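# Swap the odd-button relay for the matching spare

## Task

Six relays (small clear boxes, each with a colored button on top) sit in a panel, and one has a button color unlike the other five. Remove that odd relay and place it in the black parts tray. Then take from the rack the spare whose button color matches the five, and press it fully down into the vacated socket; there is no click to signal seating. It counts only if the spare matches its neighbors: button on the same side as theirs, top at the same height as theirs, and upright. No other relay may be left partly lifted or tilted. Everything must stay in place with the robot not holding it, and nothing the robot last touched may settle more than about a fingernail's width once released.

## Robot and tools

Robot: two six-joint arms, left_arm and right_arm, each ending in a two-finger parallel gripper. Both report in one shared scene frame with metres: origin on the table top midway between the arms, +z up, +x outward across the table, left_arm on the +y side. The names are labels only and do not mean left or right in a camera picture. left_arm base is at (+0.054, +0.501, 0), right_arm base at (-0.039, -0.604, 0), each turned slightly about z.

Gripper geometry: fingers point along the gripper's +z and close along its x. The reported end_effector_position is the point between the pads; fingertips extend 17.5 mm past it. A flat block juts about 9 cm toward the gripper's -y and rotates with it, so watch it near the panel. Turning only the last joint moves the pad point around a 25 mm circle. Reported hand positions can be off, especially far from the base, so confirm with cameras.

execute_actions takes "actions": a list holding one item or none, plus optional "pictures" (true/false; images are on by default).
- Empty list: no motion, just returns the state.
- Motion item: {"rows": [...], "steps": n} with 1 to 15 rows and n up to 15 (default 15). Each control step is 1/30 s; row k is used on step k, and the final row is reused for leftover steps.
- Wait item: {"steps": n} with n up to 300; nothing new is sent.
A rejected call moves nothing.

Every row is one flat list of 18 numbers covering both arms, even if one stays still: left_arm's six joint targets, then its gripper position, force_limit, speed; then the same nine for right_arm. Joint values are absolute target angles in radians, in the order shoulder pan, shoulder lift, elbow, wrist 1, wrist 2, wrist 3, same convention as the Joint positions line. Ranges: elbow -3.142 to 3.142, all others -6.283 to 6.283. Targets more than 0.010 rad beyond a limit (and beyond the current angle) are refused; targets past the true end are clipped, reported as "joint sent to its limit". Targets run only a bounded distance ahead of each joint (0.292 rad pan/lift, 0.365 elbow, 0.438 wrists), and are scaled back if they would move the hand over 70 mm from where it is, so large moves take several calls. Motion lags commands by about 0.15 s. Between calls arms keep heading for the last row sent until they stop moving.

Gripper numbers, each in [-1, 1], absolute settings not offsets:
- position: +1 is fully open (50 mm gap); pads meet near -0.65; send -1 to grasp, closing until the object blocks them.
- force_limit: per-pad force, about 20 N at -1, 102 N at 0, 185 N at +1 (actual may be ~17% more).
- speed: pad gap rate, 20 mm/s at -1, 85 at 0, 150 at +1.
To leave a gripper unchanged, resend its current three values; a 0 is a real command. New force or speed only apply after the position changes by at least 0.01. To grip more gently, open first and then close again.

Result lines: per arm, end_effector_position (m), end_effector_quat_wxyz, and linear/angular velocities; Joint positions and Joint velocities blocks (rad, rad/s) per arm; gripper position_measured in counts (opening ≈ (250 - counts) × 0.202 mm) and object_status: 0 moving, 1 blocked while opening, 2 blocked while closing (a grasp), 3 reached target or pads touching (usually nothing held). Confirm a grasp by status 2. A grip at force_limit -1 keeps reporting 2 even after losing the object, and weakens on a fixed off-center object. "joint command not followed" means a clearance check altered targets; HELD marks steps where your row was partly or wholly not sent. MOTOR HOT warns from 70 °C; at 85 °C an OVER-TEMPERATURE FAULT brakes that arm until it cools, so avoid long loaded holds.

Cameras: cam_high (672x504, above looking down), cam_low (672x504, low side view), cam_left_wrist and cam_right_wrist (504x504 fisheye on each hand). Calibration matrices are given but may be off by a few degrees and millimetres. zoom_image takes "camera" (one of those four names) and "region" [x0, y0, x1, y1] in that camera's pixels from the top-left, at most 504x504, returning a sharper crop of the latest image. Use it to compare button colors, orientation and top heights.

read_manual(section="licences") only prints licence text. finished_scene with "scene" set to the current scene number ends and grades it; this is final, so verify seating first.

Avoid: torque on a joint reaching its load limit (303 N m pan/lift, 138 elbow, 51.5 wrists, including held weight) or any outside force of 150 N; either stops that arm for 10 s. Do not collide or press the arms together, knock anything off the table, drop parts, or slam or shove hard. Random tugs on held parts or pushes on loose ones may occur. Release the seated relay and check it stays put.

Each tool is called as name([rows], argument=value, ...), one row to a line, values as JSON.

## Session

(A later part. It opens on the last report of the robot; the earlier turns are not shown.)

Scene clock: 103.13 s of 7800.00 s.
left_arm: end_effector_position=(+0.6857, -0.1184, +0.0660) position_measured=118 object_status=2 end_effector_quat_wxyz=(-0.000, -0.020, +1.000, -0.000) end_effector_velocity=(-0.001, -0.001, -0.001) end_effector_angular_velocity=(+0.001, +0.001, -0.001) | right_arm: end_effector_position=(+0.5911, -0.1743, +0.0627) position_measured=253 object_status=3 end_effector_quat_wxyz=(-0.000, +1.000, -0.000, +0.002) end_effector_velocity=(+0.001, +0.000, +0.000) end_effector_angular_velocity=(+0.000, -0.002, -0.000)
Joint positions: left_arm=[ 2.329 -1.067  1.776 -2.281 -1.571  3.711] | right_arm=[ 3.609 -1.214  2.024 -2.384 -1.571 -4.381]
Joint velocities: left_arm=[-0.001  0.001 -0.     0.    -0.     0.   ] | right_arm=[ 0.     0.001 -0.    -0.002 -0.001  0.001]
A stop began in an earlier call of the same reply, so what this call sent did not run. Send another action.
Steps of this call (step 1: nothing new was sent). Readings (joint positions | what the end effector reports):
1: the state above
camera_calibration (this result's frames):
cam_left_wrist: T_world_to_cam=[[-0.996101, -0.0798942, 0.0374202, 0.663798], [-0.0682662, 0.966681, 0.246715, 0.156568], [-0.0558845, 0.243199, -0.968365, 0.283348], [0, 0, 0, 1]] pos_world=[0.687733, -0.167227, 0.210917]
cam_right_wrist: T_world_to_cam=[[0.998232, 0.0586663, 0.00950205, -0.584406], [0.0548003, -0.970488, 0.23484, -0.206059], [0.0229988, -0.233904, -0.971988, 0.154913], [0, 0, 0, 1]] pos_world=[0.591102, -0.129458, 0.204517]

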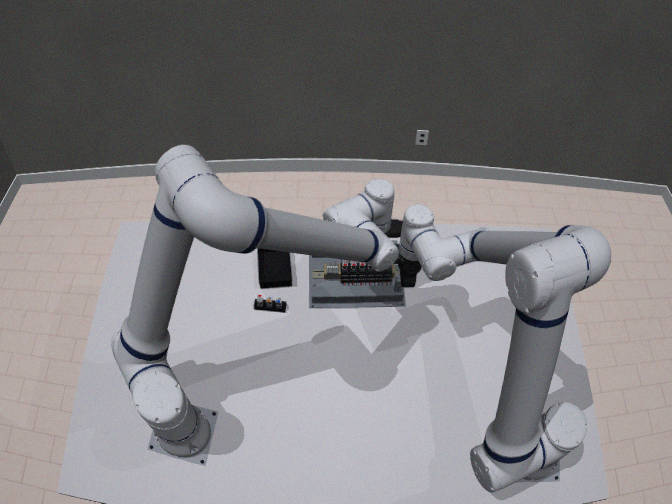

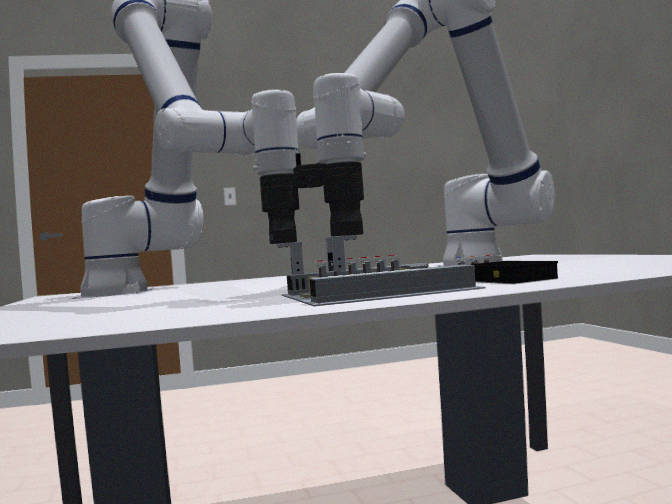

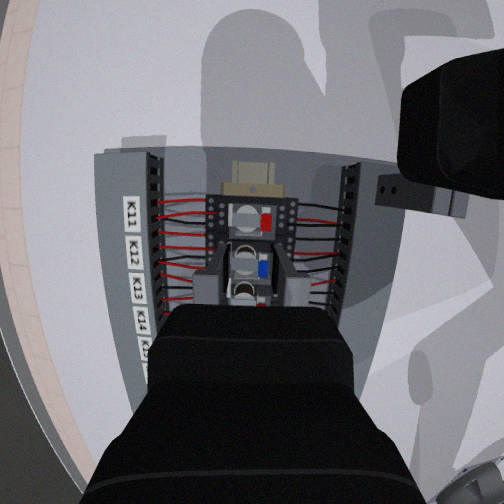

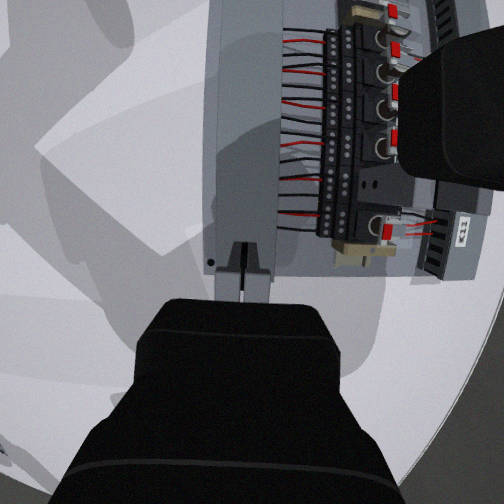

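execute_actions([
  {"rows":[[2.3285,-1.069,1.775,-2.2768,-1.571,3.711,-1,-0.5,-0.5,3.6089,-1.2153,2.024,-2.3795,-1.571,-4.381,-1,0,0]]},
], pictures=false)

execute_actions([
  {"rows":[[2.3285,-1.072,1.7735,-2.2723,-1.571,3.711,-1,-0.5,-0.5,3.6089,-1.2153,2.024,-2.3795,-1.571,-4.381,-1,0,0]]},
], pictures=false)

execute_actions([
  {"rows":[[2.3285,-1.076,1.7715,-2.2663,-1.571,3.711,-1,-0.5,-0.5,3.6089,-1.2153,2.024,-2.3795,-1.571,-4.381,-1,0,0]]},
])

zoom_image(camera="cam_low", region=[260,220,420,310])

Scene clock: 109.10 s of 7800.00 s.
left_arm: end_effector_position=(+0.6858, -0.1185, +0.0684) position_measured=118 object_status=2 end_effector_quat_wxyz=(-0.000, -0.020, +1.000, -0.000) end_effector_velocity=(+0.001, +0.001, -0.000) end_effector_angular_velocity=(+0.000, +0.000, +0.002) | right_arm: end_effector_position=(+0.5900, -0.1748, +0.0631) position_measured=253 object_status=3 end_effector_quat_wxyz=(+0.000, +1.000, -0.000, -0.000) end_effector_velocity=(-0.000, -0.000, -0.000) end_effector_angular_velocity=(-0.000, +0.001, -0.001)
Joint positions: left_arm=[ 2.329 -1.069  1.775 -2.277 -1.571  3.711] | right_arm=[ 3.609 -1.215  2.024 -2.38  -1.571 -4.381]
Joint velocities: left_arm=[ 0.001  0.     0.    -0.     0.    -0.   ] | right_arm=[-0.     0.    -0.001  0.002  0.     0.001]
Steps of this call (steps 1 to 90: nothing new was sent; then 2.47 s passed at rest; steps 91 to 105: all 15 steps of this action). Readings (joint positions | what the end effector reports):
91: left_arm=[2.329 -1.067 1.776 -2.281 -1.571 3.711] | right_arm=[3.609 -1.214 2.024 -2.384 -1.571 -4.381] | left_arm position_measured=118 object_status=2 | right_arm position_measured=253 object_status=3
92: left_arm=[2.328 -1.067 1.776 -2.280 -1.571 3.711] | right_arm=[3.609 -1.214 2.024 -2.384 -1.571 -4.381] | left_arm position_measured=118 object_status=2 | right_arm position_measured=253 object_status=3
94: left_arm=[2.329 -1.067 1.776 -2.279 -1.571 3.711] | right_arm=[3.609 -1.214 2.024 -2.382 -1.571 -4.381] | left_arm position_measured=118 object_status=2 | right_arm position_measured=253 object_status=3
98: left_arm=[2.329 -1.068 1.776 -2.277 -1.571 3.711] | right_arm=[3.609 -1.215 2.024 -2.380 -1.571 -4.381] | left_arm position_measured=118 object_status=2 | right_arm position_measured=253 object_status=3
105: the state above

Scene clock: 109.60 s of 7800.00 s.
left_arm: end_effector_position=(+0.6859, -0.1187, +0.0716) position_measured=118 object_status=2 end_effector_quat_wxyz=(+0.000, -0.020, +1.000, -0.000) end_effector_velocity=(-0.001, +0.002, -0.002) end_effector_angular_velocity=(+0.003, +0.002, -0.000) | right_arm: end_effector_position=(+0.5900, -0.1748, +0.0631) position_measured=253 object_status=3 end_effector_quat_wxyz=(+0.000, +1.000, -0.000, -0.000) end_effector_velocity=(+0.002, -0.001, +0.001) end_effector_angular_velocity=(-0.000, -0.002, -0.002)
Joint positions: left_arm=[ 2.329 -1.072  1.773 -2.272 -1.571  3.711] | right_arm=[ 3.609 -1.215  2.024 -2.379 -1.571 -4.381]
Joint velocities: left_arm=[ 0.    -0.     0.003  0.001 -0.     0.   ] | right_arm=[-0.002 -0.    -0.001 -0.001 -0.001  0.001]
Steps of this call (steps 1 to 15: all 15 steps of this action). Readings (joint positions | what the end effector reports):
1: left_arm=[2.329 -1.069 1.775 -2.277 -1.571 3.711] | right_arm=[3.609 -1.215 2.024 -2.380 -1.571 -4.381] | left_arm position_measured=118 object_status=2 | right_arm position_measured=253 object_status=3
2: left_arm=[2.329 -1.070 1.775 -2.276 -1.571 3.711] | right_arm=[3.609 -1.215 2.024 -2.380 -1.571 -4.381] | left_arm position_measured=118 object_status=2 | right_arm position_measured=253 object_status=3
4: left_arm=[2.329 -1.071 1.774 -2.274 -1.571 3.711] | right_arm=[3.609 -1.215 2.024 -2.380 -1.571 -4.381] | left_arm position_measured=118 object_status=2 | right_arm position_measured=253 object_status=3
8: left_arm=[2.329 -1.072 1.774 -2.273 -1.571 3.711] | right_arm=[3.609 -1.215 2.024 -2.380 -1.571 -4.381] | left_arm position_measured=118 object_status=2 | right_arm position_measured=253 object_status=3
15: the state above

Scene clock: 110.10 s of 7800.00 s.
left_arm: end_effector_position=(+0.6858, -0.1185, +0.0750) position_measured=118 object_status=2 end_effector_quat_wxyz=(-0.000, -0.020, +1.000, -0.000) end_effector_velocity=(+0.001, +0.001, +0.002) end_effector_angular_velocity=(-0.001, -0.001, +0.001) | right_arm: end_effector_position=(+0.5900, -0.1748, +0.0632) position_measured=253 object_status=3 end_effector_quat_wxyz=(+0.000, +1.000, -0.000, +0.000) end_effector_velocity=(+0.000, -0.001, -0.000) end_effector_angular_velocity=(-0.000, -0.000, -0.002)
Joint positions: left_arm=[ 2.329 -1.076  1.772 -2.266 -1.571  3.711] | right_arm=[ 3.609 -1.215  2.024 -2.379 -1.571 -4.381]
Joint velocities: left_arm=[ 0.001 -0.002 -0.     0.001  0.     0.   ] | right_arm=[-0.001 -0.     0.001 -0.001 -0.001  0.001]
Steps of this call (steps 1 to 15: all 15 steps of this action). Readings (joint positions | what the end effector reports):
1: left_arm=[2.329 -1.072 1.773 -2.272 -1.571 3.711] | right_arm=[3.609 -1.215 2.024 -2.379 -1.571 -4.381] | left_arm position_measured=118 object_status=2 | right_arm position_measured=253 object_status=3
2: left_arm=[2.329 -1.073 1.773 -2.271 -1.571 3.711] | right_arm=[3.609 -1.215 2.024 -2.379 -1.571 -4.381] | left_arm position_measured=118 object_status=2 | right_arm position_measured=253 object_status=3
4: left_arm=[2.329 -1.074 1.773 -2.269 -1.571 3.711] | right_arm=[3.609 -1.215 2.024 -2.379 -1.571 -4.381] | left_arm position_measured=118 object_status=2 | right_arm position_measured=253 object_status=3
8: left_arm=[2.329 -1.075 1.772 -2.267 -1.571 3.711] | right_arm=[3.609 -1.215 2.024 -2.379 -1.571 -4.381] | left_arm position_measured=118 object_status=2 | right_arm position_measured=253 object_status=3
15: the state above
camera_calibration (this result's frames):
cam_left_wrist: T_world_to_cam=[[-0.996098, -0.0799316, 0.0374249, 0.663554], [-0.0683011, 0.966677, 0.246721, 0.154485], [-0.0558986, 0.243202, -0.968364, 0.29204], [0, 0, 0, 1]] pos_world=[0.687841, -0.167323, 0.219852]
cam_right_wrist: T_world_to_cam=[[0.99826, 0.0586198, 0.00630404, -0.583113], [0.0554831, -0.970208, 0.235836, -0.206961], [0.0199409, -0.235076, -0.971772, 0.156896], [0, 0, 0, 1]] pos_world=[0.590453, -0.129731, 0.204952]

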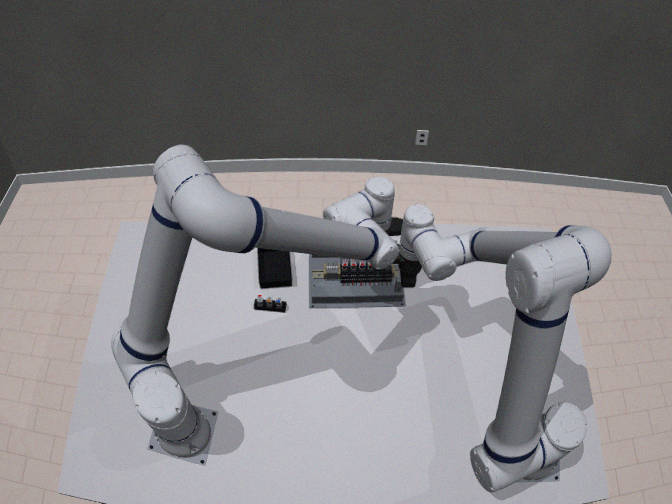

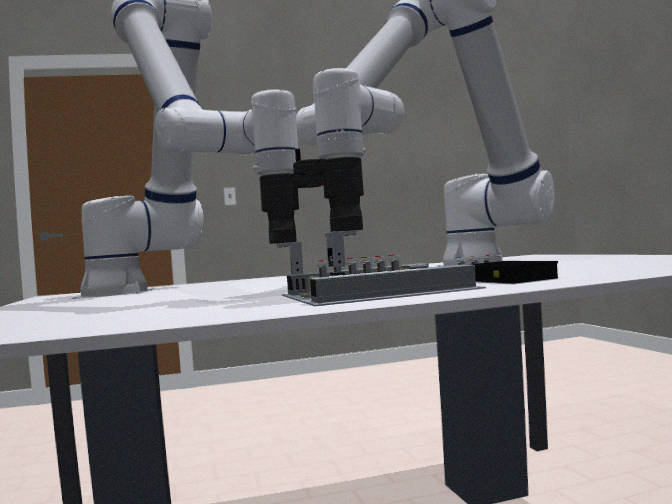

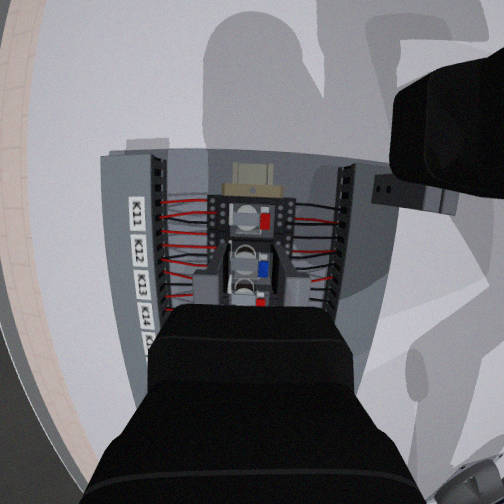

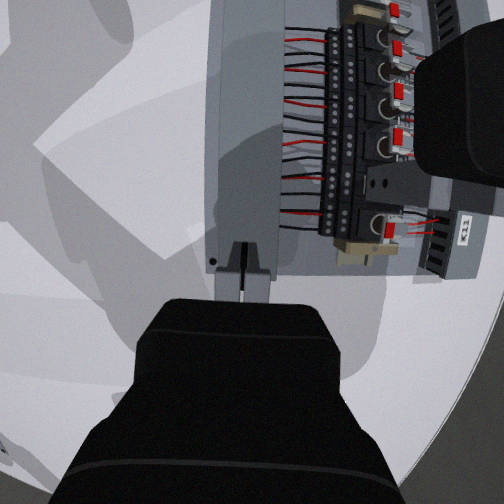

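Region (260, 220, 420, 310) of cam_low's 672x504 image, scaled by 3.150, with more detail than that image has; it fills the top 284 rows of this view, and the rest is white.

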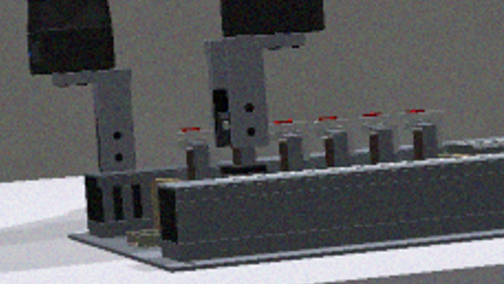

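execute_actions([
  {"rows":[[2.3285,-1.1314,1.7396,-2.179,-1.571,3.711,-1,-0.5,-0.5,3.6089,-1.2153,2.024,-2.3795,-1.571,-4.381,-1,0,0]]},
], pictures=false)

execute_actions([
  {"rows":[[2.6687,-1.3616,2.0693,-2.2785,-1.571,4.09,-1,-0.5,-0.5,3.6089,-1.27,2.0,-2.301,-1.571,-4.381,-1,0,0]]},
], pictures=false)

execute_actions([
  {"steps":35},
])

Scene clock: 118.00 s of 7800.00 s.
left_arm: end_effector_position=(+0.6856, -0.1185, +0.1287) position_measured=118 object_status=2 end_effector_quat_wxyz=(-0.000, -0.020, +1.000, -0.000) end_effector_velocity=(+0.001, +0.001, +0.010) end_effector_angular_velocity=(+0.000, +0.000, +0.001) | right_arm: end_effector_position=(+0.5900, -0.1748, +0.0632) position_measured=253 object_status=3 end_effector_quat_wxyz=(+0.000, +1.000, -0.000, +0.000) end_effector_velocity=(+0.001, -0.001, -0.000) end_effector_angular_velocity=(-0.001, -0.002, -0.002)
Joint positions: left_arm=[ 2.328 -1.13   1.74  -2.181 -1.571  3.711] | right_arm=[ 3.609 -1.215  2.024 -2.38  -1.571 -4.381]
Joint velocities: left_arm=[ 0.001 -0.009 -0.006  0.016 -0.    -0.   ] | right_arm=[-0.001  0.001 -0.    -0.003 -0.001  0.001]
Steps of this call (steps 1 to 15: the robot went on to your last target; steps 16 to 90: nothing new was sent; then 4.40 s passed at rest; steps 91 to 105: all 15 steps of this action). Readings (joint positions | what the end effector reports):
91: left_arm=[2.328 -1.077 1.771 -2.264 -1.571 3.711] | right_arm=[3.609 -1.215 2.024 -2.380 -1.571 -4.381] | left_arm position_measured=118 object_status=2 | right_arm position_measured=253 object_status=3
92: left_arm=[2.328 -1.087 1.766 -2.246 -1.571 3.711] | right_arm=[3.609 -1.215 2.024 -2.380 -1.571 -4.381] | left_arm position_measured=118 object_status=2 | right_arm position_measured=253 object_status=3
94: left_arm=[2.328 -1.107 1.752 -2.218 -1.571 3.711] | right_arm=[3.609 -1.215 2.024 -2.380 -1.571 -4.381] | left_arm position_measured=118 object_status=2 | right_arm position_measured=253 object_status=3
98: left_arm=[2.328 -1.123 1.744 -2.192 -1.571 3.711] | right_arm=[3.609 -1.215 2.024 -2.380 -1.571 -4.381] | left_arm position_measured=118 object_status=2 | right_arm position_measured=253 object_status=3
105: the state above

Scene clock: 118.50 s of 7800.00 s.
left_arm: end_effector_position=(+0.7182, +0.0697, +0.1331) position_measured=118 object_status=2 end_effector_quat_wxyz=(-0.000, -0.007, +1.000, -0.000) end_effector_velocity=(+0.022, +0.397, +0.001) end_effector_angular_velocity=(-0.000, -0.000, -0.035) | right_arm: end_effector_position=(+0.5896, -0.1749, +0.1053) position_measured=253 object_status=3 end_effector_quat_wxyz=(+0.000, +1.000, -0.000, +0.000) end_effector_velocity=(-0.000, -0.001, +0.008) end_effector_angular_velocity=(-0.001, -0.000, +0.000)
Joint positions: left_arm=[ 2.511 -1.257  1.92  -2.234 -1.571  3.919] | right_arm=[ 3.609 -1.269  2.001 -2.303 -1.571 -4.381]
Joint velocities: left_arm=[ 0.394 -0.264  0.374 -0.111 -0.     0.429] | right_arm=[-0.    -0.01  -0.004  0.015 -0.001 -0.001]
Steps of this call (steps 1 to 15: all 15 steps of this action). Readings (joint positions | what the end effector reports):
1: left_arm=[2.330 -1.131 1.741 -2.181 -1.571 3.713] | right_arm=[3.609 -1.216 2.024 -2.378 -1.571 -4.381] | left_arm position_measured=118 object_status=2 | right_arm position_measured=253 object_status=3
2: left_arm=[2.342 -1.141 1.755 -2.185 -1.571 3.730] | right_arm=[3.609 -1.227 2.020 -2.362 -1.571 -4.381] | left_arm position_measured=118 object_status=2 | right_arm position_measured=253 object_status=3
4: left_arm=[2.367 -1.161 1.783 -2.193 -1.571 3.761] | right_arm=[3.609 -1.246 2.010 -2.336 -1.571 -4.381] | left_arm position_measured=118 object_status=2 | right_arm position_measured=253 object_status=3
8: left_arm=[2.419 -1.196 1.833 -2.208 -1.571 3.818] | right_arm=[3.609 -1.262 2.004 -2.313 -1.571 -4.381] | left_arm position_measured=118 object_status=2 | right_arm position_measured=253 object_status=3
15: the state above

Scene clock: 119.67 s of 7800.00 s.
left_arm: end_effector_position=(+0.7097, +0.2243, +0.1301) position_measured=118 object_status=2 end_effector_quat_wxyz=(-0.000, -0.000, +1.000, -0.000) end_effector_velocity=(+0.000, +0.001, -0.000) end_effector_angular_velocity=(+0.000, +0.000, +0.000) | right_arm: end_effector_position=(+0.5895, -0.1749, +0.1063) position_measured=253 object_status=3 end_effector_quat_wxyz=(+0.000, +1.000, -0.000, +0.000) end_effector_velocity=(-0.001, +0.001, -0.000) end_effector_angular_velocity=(+0.000, +0.001, +0.001)
Joint positions: left_arm=[ 2.669 -1.362  2.069 -2.278 -1.571  4.09 ] | right_arm=[ 3.609 -1.27   2.    -2.301 -1.571 -4.381]
Joint velocities: left_arm=[ 0.001  0.     0.    -0.     0.     0.001] | right_arm=[ 0.001 -0.     0.001 -0.     0.    -0.   ]
Steps of this call (steps 1 to 30: the robot went on to your last target; steps 31 to 35: nothing new was sent). Readings (joint positions | what the end effector reports):
1: left_arm=[2.525 -1.266 1.933 -2.238 -1.571 3.933] | right_arm=[3.609 -1.269 2.000 -2.302 -1.571 -4.381] | left_arm position_measured=118 object_status=2 | right_arm position_measured=253 object_status=3
2: left_arm=[2.538 -1.275 1.946 -2.242 -1.571 3.948] | right_arm=[3.609 -1.269 2.000 -2.302 -1.571 -4.381] | left_arm position_measured=118 object_status=2 | right_arm position_measured=253 object_status=3
4: left_arm=[2.565 -1.293 1.971 -2.249 -1.571 3.977] | right_arm=[3.609 -1.270 2.000 -2.302 -1.571 -4.381] | left_arm position_measured=118 object_status=2 | right_arm position_measured=253 object_status=3
8: left_arm=[2.620 -1.329 2.023 -2.265 -1.571 4.037] | right_arm=[3.609 -1.270 2.000 -2.301 -1.571 -4.381] | left_arm position_measured=118 object_status=2 | right_arm position_measured=253 object_status=3
35: the state above
All arms were judged still, so your last target was given up. Only a new action makes them travel on or press farther. Fingers that are still opening or closing keep moving.
camera_calibration (this result's frames):
cam_left_wrist: T_world_to_cam=[[-0.998452, -0.0411938, 0.037374, 0.705728], [-0.0307301, 0.968616, 0.246655, -0.215944], [-0.0463617, 0.245124, -0.968382, 0.256195], [0, 0, 0, 1]] pos_world=[0.709877, 0.175439, 0.274983]
cam_right_wrist: T_world_to_cam=[[0.998259, 0.0586189, 0.00652932, -0.582907], [0.0554314, -0.970234, 0.23574, -0.217228], [0.0201538, -0.234968, -0.971794, 0.198698], [0, 0, 0, 1]] pos_world=[0.589928, -0.129905, 0.248109]

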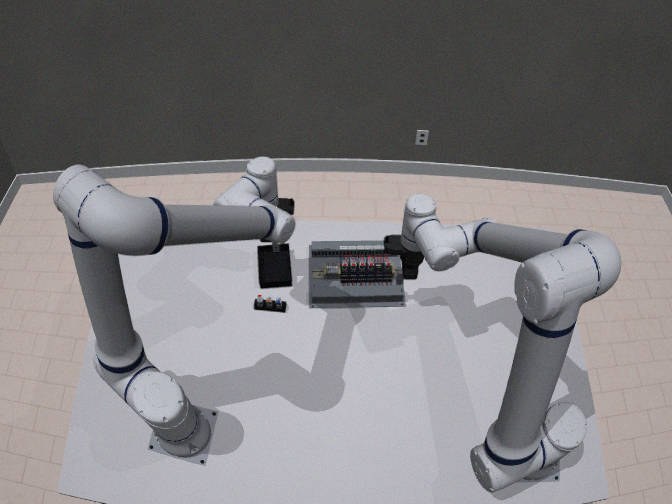

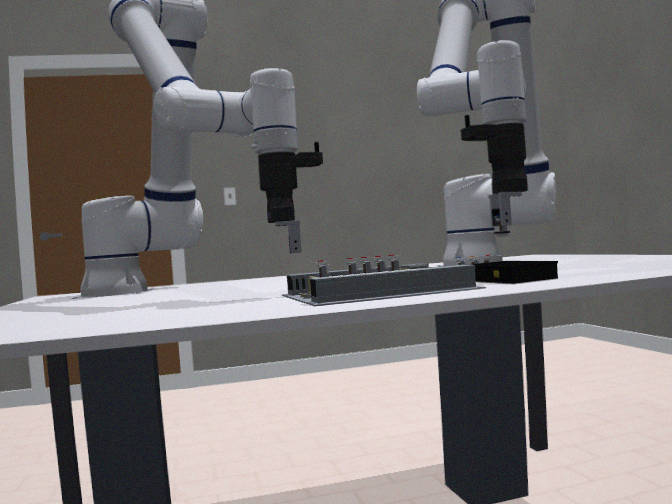

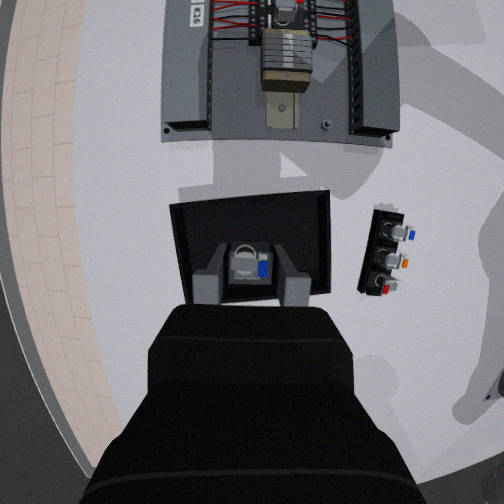

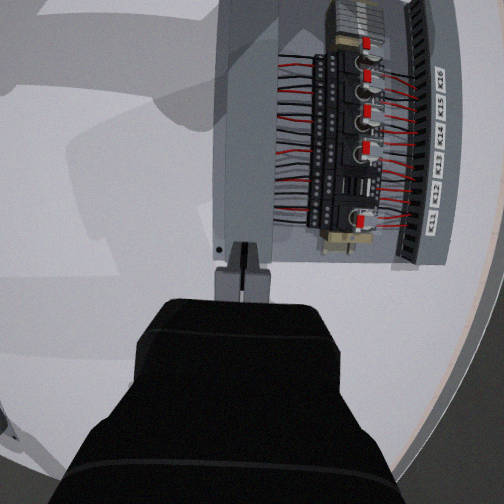

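execute_actions([
  {"rows":[[2.6687,-1.2624,2.1168,-2.4252,-1.571,4.09,-1,-0.5,-0.5,3.5,-1.3,2.0,-2.271,-1.571,-4.381,-1,0,0]]},
], pictures=false)

execute_actions([
  {"steps":12},
], pictures=false)

execute_actions([
  {"rows":[[2.6687,-1.2624,2.1168,-2.4252,-1.571,4.09,1,-0.5,0,3.5,-1.3,2.0,-2.271,-1.571,-4.381,-1,0,0]]},
], pictures=false)

execute_actions([
  {"rows":[[2.6687,-1.3616,2.0693,-2.2785,-1.571,4.09,1,-0.5,0,3.5,-1.3,2.0,-2.271,-1.571,-4.381,-1,0,0]]},
], pictures=false)

execute_actions([
  {"rows":[[2.4929,-1.5834,2.3225,-2.3099,-1.571,0.945,1,-0.5,0,3.5,-1.3,2.0,-2.271,-1.571,-4.381,-1,0,0]]},
], pictures=false)

execute_actions([
  {"steps":65},
])

zoom_image(camera="cam_left_wrist", region=[160,160,340,320])

zoom_image(camera="cam_low", region=[430,200,550,290])

Scene clock: 132.80 s of 7800.00 s.
left_arm: end_effector_position=(+0.7099, +0.2242, +0.0570) position_measured=118 object_status=2 end_effector_quat_wxyz=(-0.000, -0.000, +1.000, -0.000) end_effector_velocity=(-0.001, +0.000, -0.015) end_effector_angular_velocity=(+0.000, +0.001, -0.001) | right_arm: end_effector_position=(+0.6252, -0.2452, +0.1240) position_measured=253 object_status=3 end_effector_quat_wxyz=(+0.000, +0.999, -0.053, +0.000) end_effector_velocity=(+0.007, -0.015, +0.004) end_effector_angular_velocity=(+0.001, -0.001, -0.024)
Joint positions: left_arm=[ 2.669 -1.265  2.116 -2.421 -1.571  4.09 ] | right_arm=[ 3.503 -1.299  2.    -2.272 -1.571 -4.381]
Joint velocities: left_arm=[-0.     0.02   0.01  -0.029 -0.     0.   ] | right_arm=[-0.023 -0.007 -0.     0.006  0.001  0.001]
Steps of this call (steps 1 to 90: nothing new was sent; then 9.63 s passed at rest; steps 91 to 105: all 15 steps of this action). Readings (joint positions | what the end effector reports):
91: left_arm=[2.669 -1.360 2.070 -2.281 -1.571 4.090] | right_arm=[3.608 -1.270 2.000 -2.301 -1.571 -4.381] | left_arm position_measured=118 object_status=2 | right_arm position_measured=253 object_status=3
92: left_arm=[2.669 -1.347 2.075 -2.304 -1.571 4.090] | right_arm=[3.594 -1.274 2.000 -2.296 -1.571 -4.381] | left_arm position_measured=118 object_status=2 | right_arm position_measured=253 object_status=3
94: left_arm=[2.669 -1.311 2.095 -2.353 -1.571 4.090] | right_arm=[3.557 -1.284 2.000 -2.287 -1.571 -4.381] | left_arm position_measured=118 object_status=2 | right_arm position_measured=253 object_status=3
98: left_arm=[2.669 -1.279 2.109 -2.401 -1.571 4.090] | right_arm=[3.519 -1.295 2.000 -2.276 -1.571 -4.381] | left_arm position_measured=118 object_status=2 | right_arm position_measured=253 object_status=3
105: the state above

Scene clock: 133.20 s of 7800.00 s.
left_arm: end_effector_position=(+0.7098, +0.2243, +0.0551) position_measured=118 object_status=2 end_effector_quat_wxyz=(-0.000, -0.000, +1.000, -0.000) end_effector_velocity=(+0.000, +0.001, -0.001) end_effector_angular_velocity=(+0.000, +0.000, +0.001) | right_arm: end_effector_position=(+0.6261, -0.2471, +0.1244) position_measured=253 object_status=3 end_effector_quat_wxyz=(+0.000, +0.999, -0.054, +0.000) end_effector_velocity=(-0.001, -0.000, -0.001) end_effector_angular_velocity=(-0.000, +0.003, -0.000)
Joint positions: left_arm=[ 2.669 -1.263  2.117 -2.425 -1.571  4.09 ] | right_arm=[ 3.5   -1.3    2.    -2.271 -1.571 -4.381]
Joint velocities: left_arm=[ 0.001  0.001  0.    -0.001  0.     0.   ] | right_arm=[-0.     0.     0.     0.003  0.    -0.   ]
Steps of this call (steps 1 to 12: the robot went on to your last target). Readings (joint positions | what the end effector reports):
1: left_arm=[2.669 -1.264 2.116 -2.422 -1.571 4.090] | right_arm=[3.502 -1.299 2.000 -2.272 -1.571 -4.381] | left_arm position_measured=118 object_status=2 | right_arm position_measured=253 object_status=3
2: left_arm=[2.669 -1.264 2.116 -2.423 -1.571 4.090] | right_arm=[3.502 -1.300 2.000 -2.271 -1.571 -4.381] | left_arm position_measured=118 object_status=2 | right_arm position_measured=253 object_status=3
4: left_arm=[2.669 -1.263 2.116 -2.424 -1.571 4.090] | right_arm=[3.501 -1.300 2.000 -2.271 -1.571 -4.381] | left_arm position_measured=118 object_status=2 | right_arm position_measured=253 object_status=3
8: left_arm=[2.669 -1.263 2.117 -2.425 -1.571 4.090] | right_arm=[3.500 -1.300 2.000 -2.271 -1.571 -4.381] | left_arm position_measured=118 object_status=2 | right_arm position_measured=253 object_status=3
12: the state above

Scene clock: 133.70 s of 7800.00 s.
left_arm: end_effector_position=(+0.7098, +0.2243, +0.0551) position_measured=3 object_status=0 end_effector_quat_wxyz=(-0.000, -0.000, +1.000, -0.000) end_effector_velocity=(+0.000, +0.000, +0.000) end_effector_angular_velocity=(-0.000, -0.000, +0.001) | right_arm: end_effector_position=(+0.6261, -0.2472, +0.1245) position_measured=253 object_status=3 end_effector_quat_wxyz=(+0.000, +0.999, -0.054, +0.000) end_effector_velocity=(+0.000, -0.001, -0.001) end_effector_angular_velocity=(-0.002, +0.001, -0.001)
Joint positions: left_arm=[ 2.669 -1.262  2.117 -2.425 -1.571  4.09 ] | right_arm=[ 3.5   -1.3    2.    -2.271 -1.571 -4.381]
Joint velocities: left_arm=[ 0.001 -0.001 -0.     0.001  0.    -0.   ] | right_arm=[-0.001  0.001 -0.     0.    -0.002 -0.   ]
Steps of this call (steps 1 to 15: all 15 steps of this action). Readings (joint positions | what the end effector reports):
1: left_arm=[2.669 -1.262 2.117 -2.425 -1.571 4.090] | right_arm=[3.500 -1.300 2.000 -2.271 -1.571 -4.381] | left_arm position_measured=111 object_status=0 | right_arm position_measured=253 object_status=3
2: left_arm=[2.669 -1.262 2.117 -2.425 -1.571 4.090] | right_arm=[3.500 -1.300 2.000 -2.271 -1.571 -4.381] | left_arm position_measured=97 object_status=0 | right_arm position_measured=253 object_status=3
4: left_arm=[2.669 -1.262 2.117 -2.425 -1.571 4.090] | right_arm=[3.500 -1.300 2.000 -2.271 -1.571 -4.381] | left_arm position_measured=69 object_status=0 | right_arm position_measured=253 object_status=3
8: left_arm=[2.669 -1.262 2.117 -2.425 -1.571 4.090] | right_arm=[3.500 -1.300 2.000 -2.271 -1.571 -4.381] | left_arm position_measured=13 object_status=0 | right_arm position_measured=253 object_status=3
15: the state above

Scene clock: 134.20 s of 7800.00 s.
left_arm: end_effector_position=(+0.7098, +0.2242, +0.1281) position_measured=3 object_status=3 end_effector_quat_wxyz=(-0.000, -0.000, +1.000, -0.000) end_effector_velocity=(-0.001, +0.000, +0.016) end_effector_angular_velocity=(-0.001, -0.001, -0.000) | right_arm: end_effector_position=(+0.6261, -0.2472, +0.1245) position_measured=253 object_status=3 end_effector_quat_wxyz=(+0.000, +0.999, -0.054, +0.000) end_effector_velocity=(-0.001, -0.000, -0.001) end_effector_angular_velocity=(-0.001, +0.001, +0.000)
Joint positions: left_arm=[ 2.669 -1.359  2.071 -2.282 -1.571  4.09 ] | right_arm=[ 3.5   -1.3    2.    -2.271 -1.571 -4.381]
Joint velocities: left_arm=[-0.    -0.021 -0.01   0.03   0.     0.   ] | right_arm=[-0.    -0.     0.001  0.    -0.001 -0.   ]
Steps of this call (steps 1 to 15: all 15 steps of this action). Readings (joint positions | what the end effector reports):
1: left_arm=[2.669 -1.264 2.116 -2.423 -1.571 4.090] | right_arm=[3.500 -1.300 2.000 -2.271 -1.571 -4.381] | left_arm position_measured=3 object_status=3 | right_arm position_measured=253 object_status=3
2: left_arm=[2.669 -1.277 2.111 -2.400 -1.571 4.090] | right_arm=[3.500 -1.300 2.000 -2.271 -1.571 -4.381] | left_arm position_measured=3 object_status=3 | right_arm position_measured=253 object_status=3
4: left_arm=[2.669 -1.313 2.092 -2.351 -1.571 4.090] | right_arm=[3.500 -1.300 2.000 -2.271 -1.571 -4.381] | left_arm position_measured=3 object_status=3 | right_arm position_measured=253 object_status=3
8: left_arm=[2.669 -1.345 2.077 -2.303 -1.571 4.090] | right_arm=[3.500 -1.300 2.000 -2.271 -1.571 -4.381] | left_arm position_measured=3 object_status=3 | right_arm position_measured=253 object_status=3
15: the state above

Scene clock: 134.70 s of 7800.00 s.
left_arm: end_effector_position=(+0.5791, +0.2244, +0.1309) position_measured=3 object_status=3 end_effector_quat_wxyz=(-0.000, -0.363, +0.932, -0.000) end_effector_velocity=(-0.032, +0.048, -0.006) end_effector_angular_velocity=(+0.000, +0.000, +2.382) | right_arm: end_effector_position=(+0.6261, -0.2472, +0.1245) position_measured=253 object_status=3 end_effector_quat_wxyz=(+0.000, +0.999, -0.054, +0.000) end_effector_velocity=(-0.002, +0.001, -0.001) end_effector_angular_velocity=(+0.001, +0.002, -0.001)
Joint positions: left_arm=[ 2.504 -1.569  2.306 -2.308 -1.571  3.182] | right_arm=[ 3.5   -1.3    2.    -2.271 -1.571 -4.381]
Joint velocities: left_arm=[-0.089 -0.113  0.127 -0.014  0.    -2.471] | right_arm=[ 0.001 -0.     0.002 -0.     0.002  0.002]
Steps of this call (steps 1 to 15: all 15 steps of this action). Readings (joint positions | what the end effector reports):
1: left_arm=[2.668 -1.361 2.071 -2.282 -1.571 4.088] | right_arm=[3.500 -1.300 2.000 -2.271 -1.571 -4.381] | left_arm position_measured=3 object_status=3 | right_arm position_measured=253 object_status=3
2: left_arm=[2.659 -1.372 2.083 -2.283 -1.571 4.066] | right_arm=[3.500 -1.300 2.000 -2.271 -1.571 -4.381] | left_arm position_measured=3 object_status=3 | right_arm position_measured=253 object_status=3
4: left_arm=[2.628 -1.412 2.129 -2.288 -1.571 3.985] | right_arm=[3.500 -1.300 2.000 -2.271 -1.571 -4.381] | left_arm position_measured=3 object_status=3 | right_arm position_measured=253 object_status=3
8: left_arm=[2.564 -1.493 2.220 -2.298 -1.571 3.755] | right_arm=[3.500 -1.300 2.000 -2.271 -1.571 -4.381] | left_arm position_measured=3 object_status=3 | right_arm position_measured=253 object_status=3
15: the state above

Scene clock: 136.87 s of 7800.00 s.
left_arm: end_effector_position=(+0.5570, +0.2686, +0.1300) position_measured=3 object_status=3 end_effector_quat_wxyz=(+0.000, +0.996, -0.086, -0.000) end_effector_velocity=(-0.000, -0.000, +0.000) end_effector_angular_velocity=(-0.001, -0.000, -0.000) | right_arm: end_effector_position=(+0.6261, -0.2472, +0.1245) position_measured=253 object_status=3 end_effector_quat_wxyz=(+0.000, +0.999, -0.054, +0.000) end_effector_velocity=(+0.000, -0.000, -0.000) end_effector_angular_velocity=(-0.002, -0.000, -0.000)
Joint positions: left_arm=[ 2.493 -1.583  2.323 -2.31  -1.571  0.945] | right_arm=[ 3.5   -1.3    2.    -2.271 -1.571 -4.381]
Joint velocities: left_arm=[-0.    -0.001  0.     0.    -0.    -0.   ] | right_arm=[ 0.     0.    -0.     0.    -0.002  0.   ]
Steps of this call (steps 1 to 60: the robot went on to your last target; steps 61 to 65: nothing new was sent). Readings (joint positions | what the end effector reports):
1: left_arm=[2.501 -1.573 2.310 -2.309 -1.571 3.099] | right_arm=[3.500 -1.300 2.000 -2.271 -1.571 -4.381] | left_arm position_measured=3 object_status=3 | right_arm position_measured=253 object_status=3
2: left_arm=[2.499 -1.575 2.313 -2.309 -1.571 3.015] | right_arm=[3.500 -1.300 2.000 -2.271 -1.571 -4.381] | left_arm position_measured=3 object_status=3 | right_arm position_measured=253 object_status=3
4: left_arm=[2.497 -1.579 2.317 -2.309 -1.571 2.847] | right_arm=[3.500 -1.300 2.000 -2.271 -1.571 -4.381] | left_arm position_measured=3 object_status=3 | right_arm position_measured=253 object_status=3
8: left_arm=[2.494 -1.582 2.321 -2.310 -1.571 2.512] | right_arm=[3.500 -1.300 2.000 -2.271 -1.571 -4.381] | left_arm position_measured=3 object_status=3 | right_arm position_measured=253 object_status=3
65: the state above
All arms were judged still, so your last target was given up. Only a new action makes them travel on or press farther. Fingers that are still opening or closing keep moving.
camera_calibration (this result's frames):
cam_left_wrist: T_world_to_cam=[[0.990729, -0.130685, 0.0371243, -0.528802], [-0.135815, -0.959456, 0.246977, 0.312805], [0.00334288, -0.24973, -0.96831, 0.343384], [0, 0, 0, 1]] pos_world=[0.565235, 0.316769, 0.274878]
cam_right_wrist: T_world_to_cam=[[0.998717, -0.0502246, 0.0065274, -0.64249], [-0.0503469, -0.970511, 0.235739, -0.227507], [-0.00550501, -0.235766, -0.971794, 0.214467], [0, 0, 0, 1]] pos_world=[0.631392, -0.202503, 0.266244]

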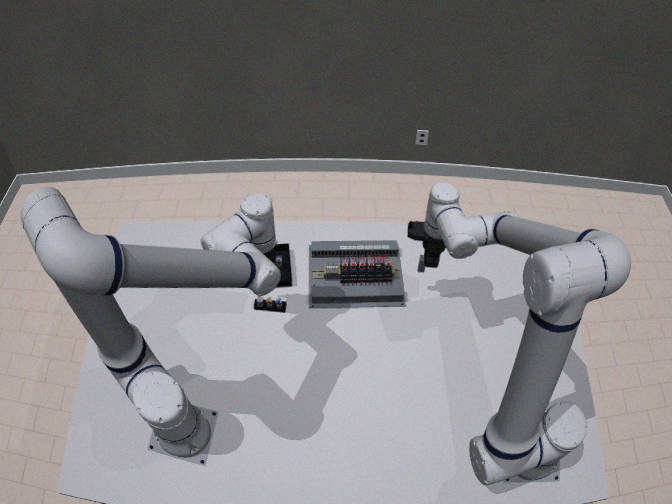

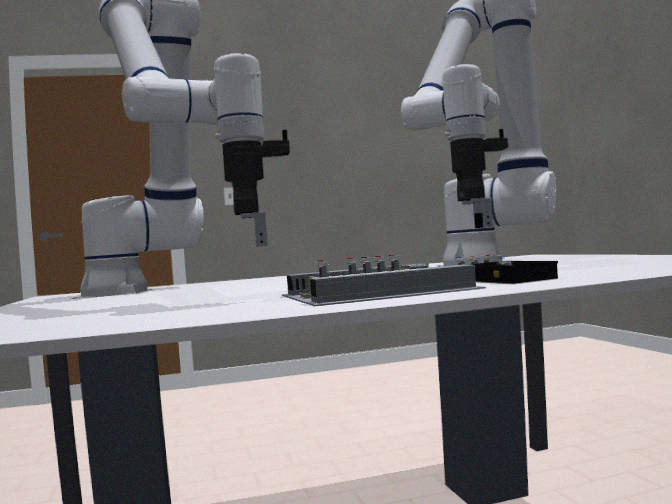

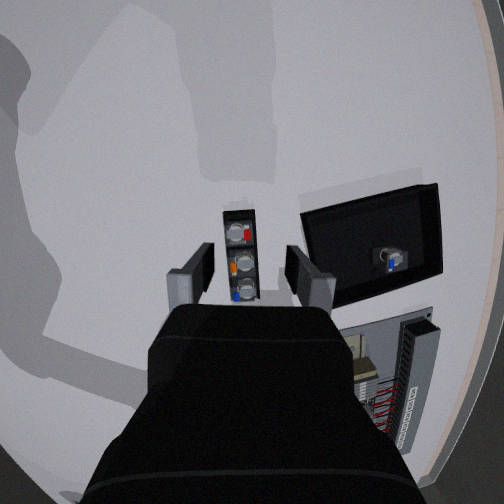

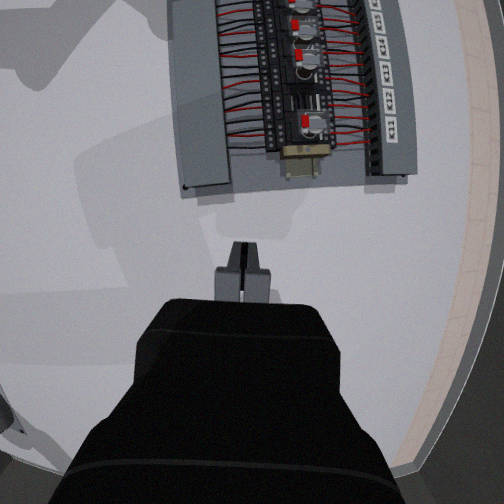

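Region (160, 160, 340, 320) of cam_left_wrist's 504x504 image, scaled by 2.800, with more detail than that image has.

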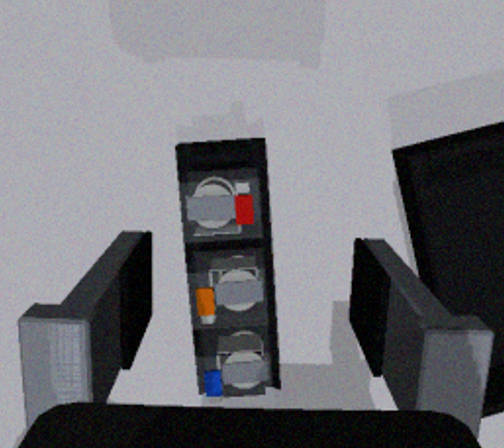

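Region (430, 200, 550, 290) of cam_low's 672x504 image, scaled by 4.200, with more detail than that image has; it fills the top 378 rows of this view, and the rest is white.

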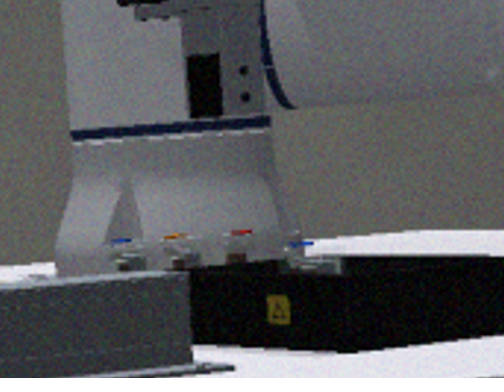

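execute_actions([
  {"rows":[[2.4923,-1.5114,2.3792,-2.4386,-1.571,0.824,1,-0.5,0,3.5,-1.3,2.0,-2.271,-1.571,-4.381,-1,0,0]]},
], pictures=false)

execute_actions([
  {"steps":20},
])

zoom_image(camera="cam_left_wrist", region=[160,160,340,320])

zoom_image(camera="cam_low", region=[430,200,550,290])

Scene clock: 146.67 s of 7800.00 s.
left_arm: end_effector_position=(+0.5481, +0.2745, +0.0792) position_measured=3 object_status=3 end_effector_quat_wxyz=(+0.000, +1.000, -0.027, -0.000) end_effector_velocity=(-0.002, +0.002, -0.010) end_effector_angular_velocity=(+0.001, +0.001, +0.023) | right_arm: end_effector_position=(+0.6261, -0.2472, +0.1245) position_measured=253 object_status=3 end_effector_quat_wxyz=(+0.000, +0.999, -0.054, +0.000) end_effector_velocity=(-0.000, -0.000, -0.000) end_effector_angular_velocity=(+0.000, +0.000, +0.000)
Joint positions: left_arm=[ 2.492 -1.513  2.378 -2.436 -1.571  0.827] | right_arm=[ 3.5   -1.3    2.    -2.271 -1.571 -4.381]
Joint velocities: left_arm=[ 0.     0.014  0.011 -0.024 -0.    -0.023] | right_arm=[-0.001 -0.     0.001 -0.     0.    -0.001]
Steps of this call (steps 1 to 90: nothing new was sent; then 6.30 s passed at rest; steps 91 to 105: all 15 steps of this action). Readings (joint positions | what the end effector reports):
91: left_arm=[2.493 -1.582 2.323 -2.312 -1.571 0.943] | right_arm=[3.500 -1.300 2.000 -2.271 -1.571 -4.381] | left_arm position_measured=3 object_status=3 | right_arm position_measured=253 object_status=3
92: left_arm=[2.493 -1.571 2.332 -2.335 -1.571 0.922] | right_arm=[3.500 -1.300 2.000 -2.271 -1.571 -4.381] | left_arm position_measured=3 object_status=3 | right_arm position_measured=253 object_status=3
94: left_arm=[2.493 -1.545 2.354 -2.378 -1.571 0.880] | right_arm=[3.500 -1.300 2.000 -2.271 -1.571 -4.381] | left_arm position_measured=3 object_status=3 | right_arm position_measured=253 object_status=3
98: left_arm=[2.492 -1.523 2.370 -2.418 -1.571 0.843] | right_arm=[3.500 -1.300 2.000 -2.271 -1.571 -4.381] | left_arm position_measured=3 object_status=3 | right_arm position_measured=253 object_status=3
105: the state above

Scene clock: 147.33 s of 7800.00 s.
left_arm: end_effector_position=(+0.5478, +0.2748, +0.0780) position_measured=3 object_status=3 end_effector_quat_wxyz=(+0.000, +1.000, -0.026, -0.000) end_effector_velocity=(-0.000, -0.000, -0.000) end_effector_angular_velocity=(+0.000, +0.000, -0.001) | right_arm: end_effector_position=(+0.6261, -0.2472, +0.1245) position_measured=253 object_status=3 end_effector_quat_wxyz=(+0.000, +0.999, -0.054, +0.000) end_effector_velocity=(-0.001, +0.001, -0.000) end_effector_angular_velocity=(-0.000, +0.001, +0.001)
Joint positions: left_arm=[ 2.492 -1.511  2.379 -2.439 -1.571  0.824] | right_arm=[ 3.5   -1.3    2.    -2.271 -1.571 -4.381]
Joint velocities: left_arm=[-0.001  0.     0.    -0.     0.     0.   ] | right_arm=[ 0.001 -0.     0.001  0.001  0.     0.   ]
Steps of this call (steps 1 to 15: the robot went on to your last target; steps 16 to 20: nothing new was sent). Readings (joint positions | what the end effector reports):
1: left_arm=[2.492 -1.513 2.378 -2.436 -1.571 0.826] | right_arm=[3.500 -1.300 2.000 -2.271 -1.571 -4.381] | left_arm position_measured=3 object_status=3 | right_arm position_measured=253 object_status=3
2: left_arm=[2.492 -1.512 2.378 -2.437 -1.571 0.826] | right_arm=[3.500 -1.300 2.000 -2.271 -1.571 -4.381] | left_arm position_measured=3 object_status=3 | right_arm position_measured=253 object_status=3
4: left_arm=[2.492 -1.512 2.379 -2.438 -1.571 0.825] | right_arm=[3.500 -1.300 2.000 -2.271 -1.571 -4.381] | left_arm position_measured=3 object_status=3 | right_arm position_measured=253 object_status=3
8: left_arm=[2.492 -1.512 2.379 -2.438 -1.571 0.824] | right_arm=[3.500 -1.300 2.000 -2.271 -1.571 -4.381] | left_arm position_measured=3 object_status=3 | right_arm position_measured=253 object_status=3
20: the state above
All arms were judged still, so your last target was given up. Only a new action makes them travel on or press farther. Fingers that are still opening or closing keep moving.
camera_calibration (this result's frames):
cam_left_wrist: T_world_to_cam=[[0.999254, -0.0107526, 0.0370953, -0.554619], [-0.0195935, -0.968824, 0.246973, 0.269252], [0.0332832, -0.247515, -0.968312, 0.277586], [0, 0, 0, 1]] pos_world=[0.550242, 0.323601, 0.222866]
cam_right_wrist: T_world_to_cam=[[0.998717, -0.0502242, 0.00652728, -0.64249], [-0.0503465, -0.970511, 0.23574, -0.227507], [-0.00550504, -0.235766, -0.971794, 0.214467], [0, 0, 0, 1]] pos_world=[0.631392, -0.202503, 0.266244]

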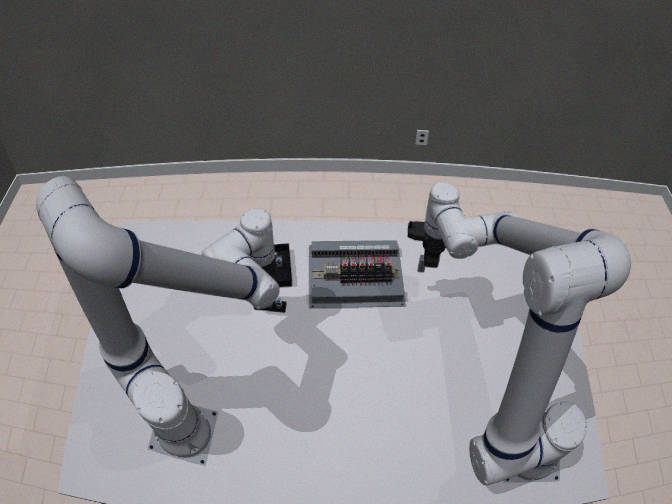

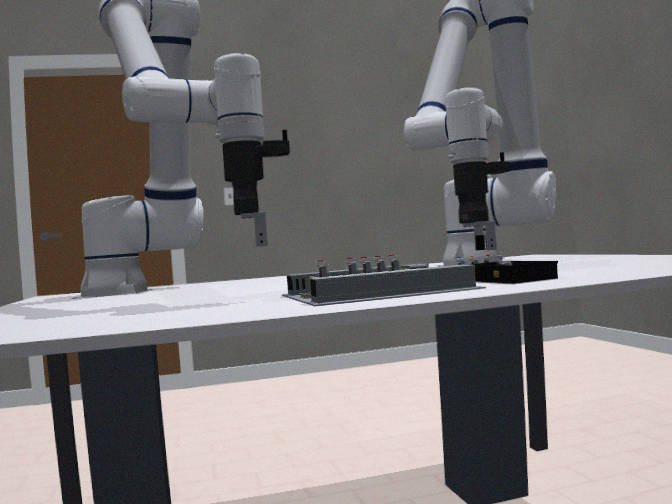

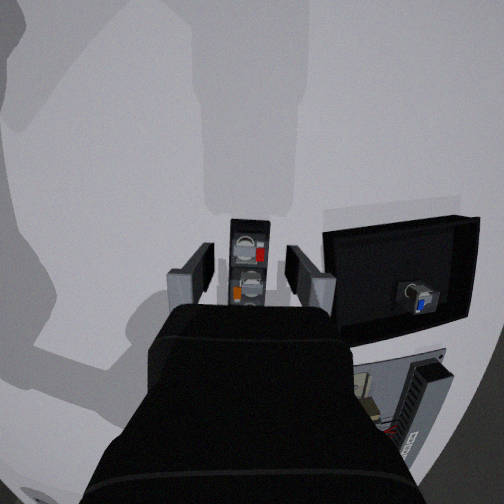

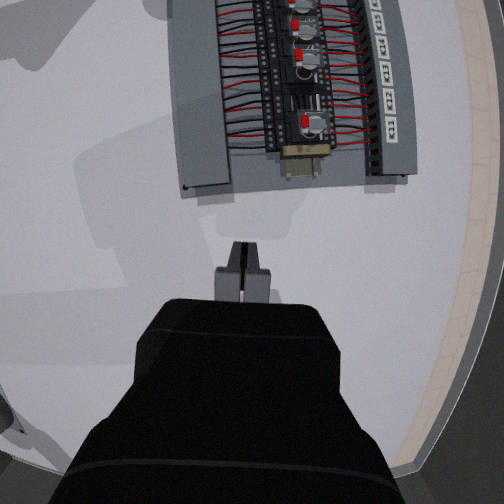

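Region (160, 160, 340, 320) of cam_left_wrist's 504x504 image, scaled by 2.800, with more detail than that image has.

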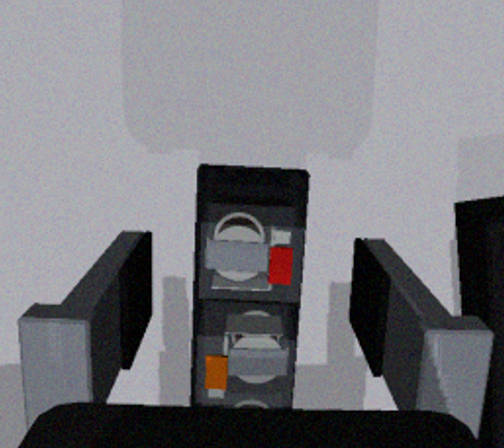

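Region (430, 200, 550, 290) of cam_low's 672x504 image, scaled by 4.200, with more detail than that image has; it fills the top 378 rows of this view, and the rest is white.

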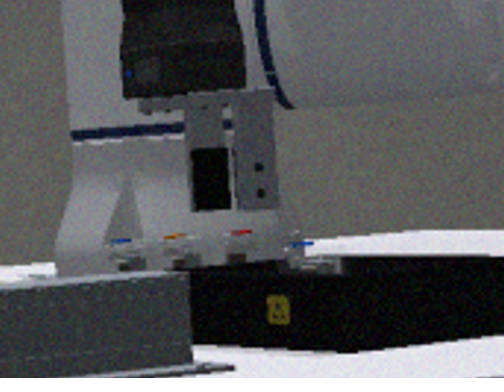

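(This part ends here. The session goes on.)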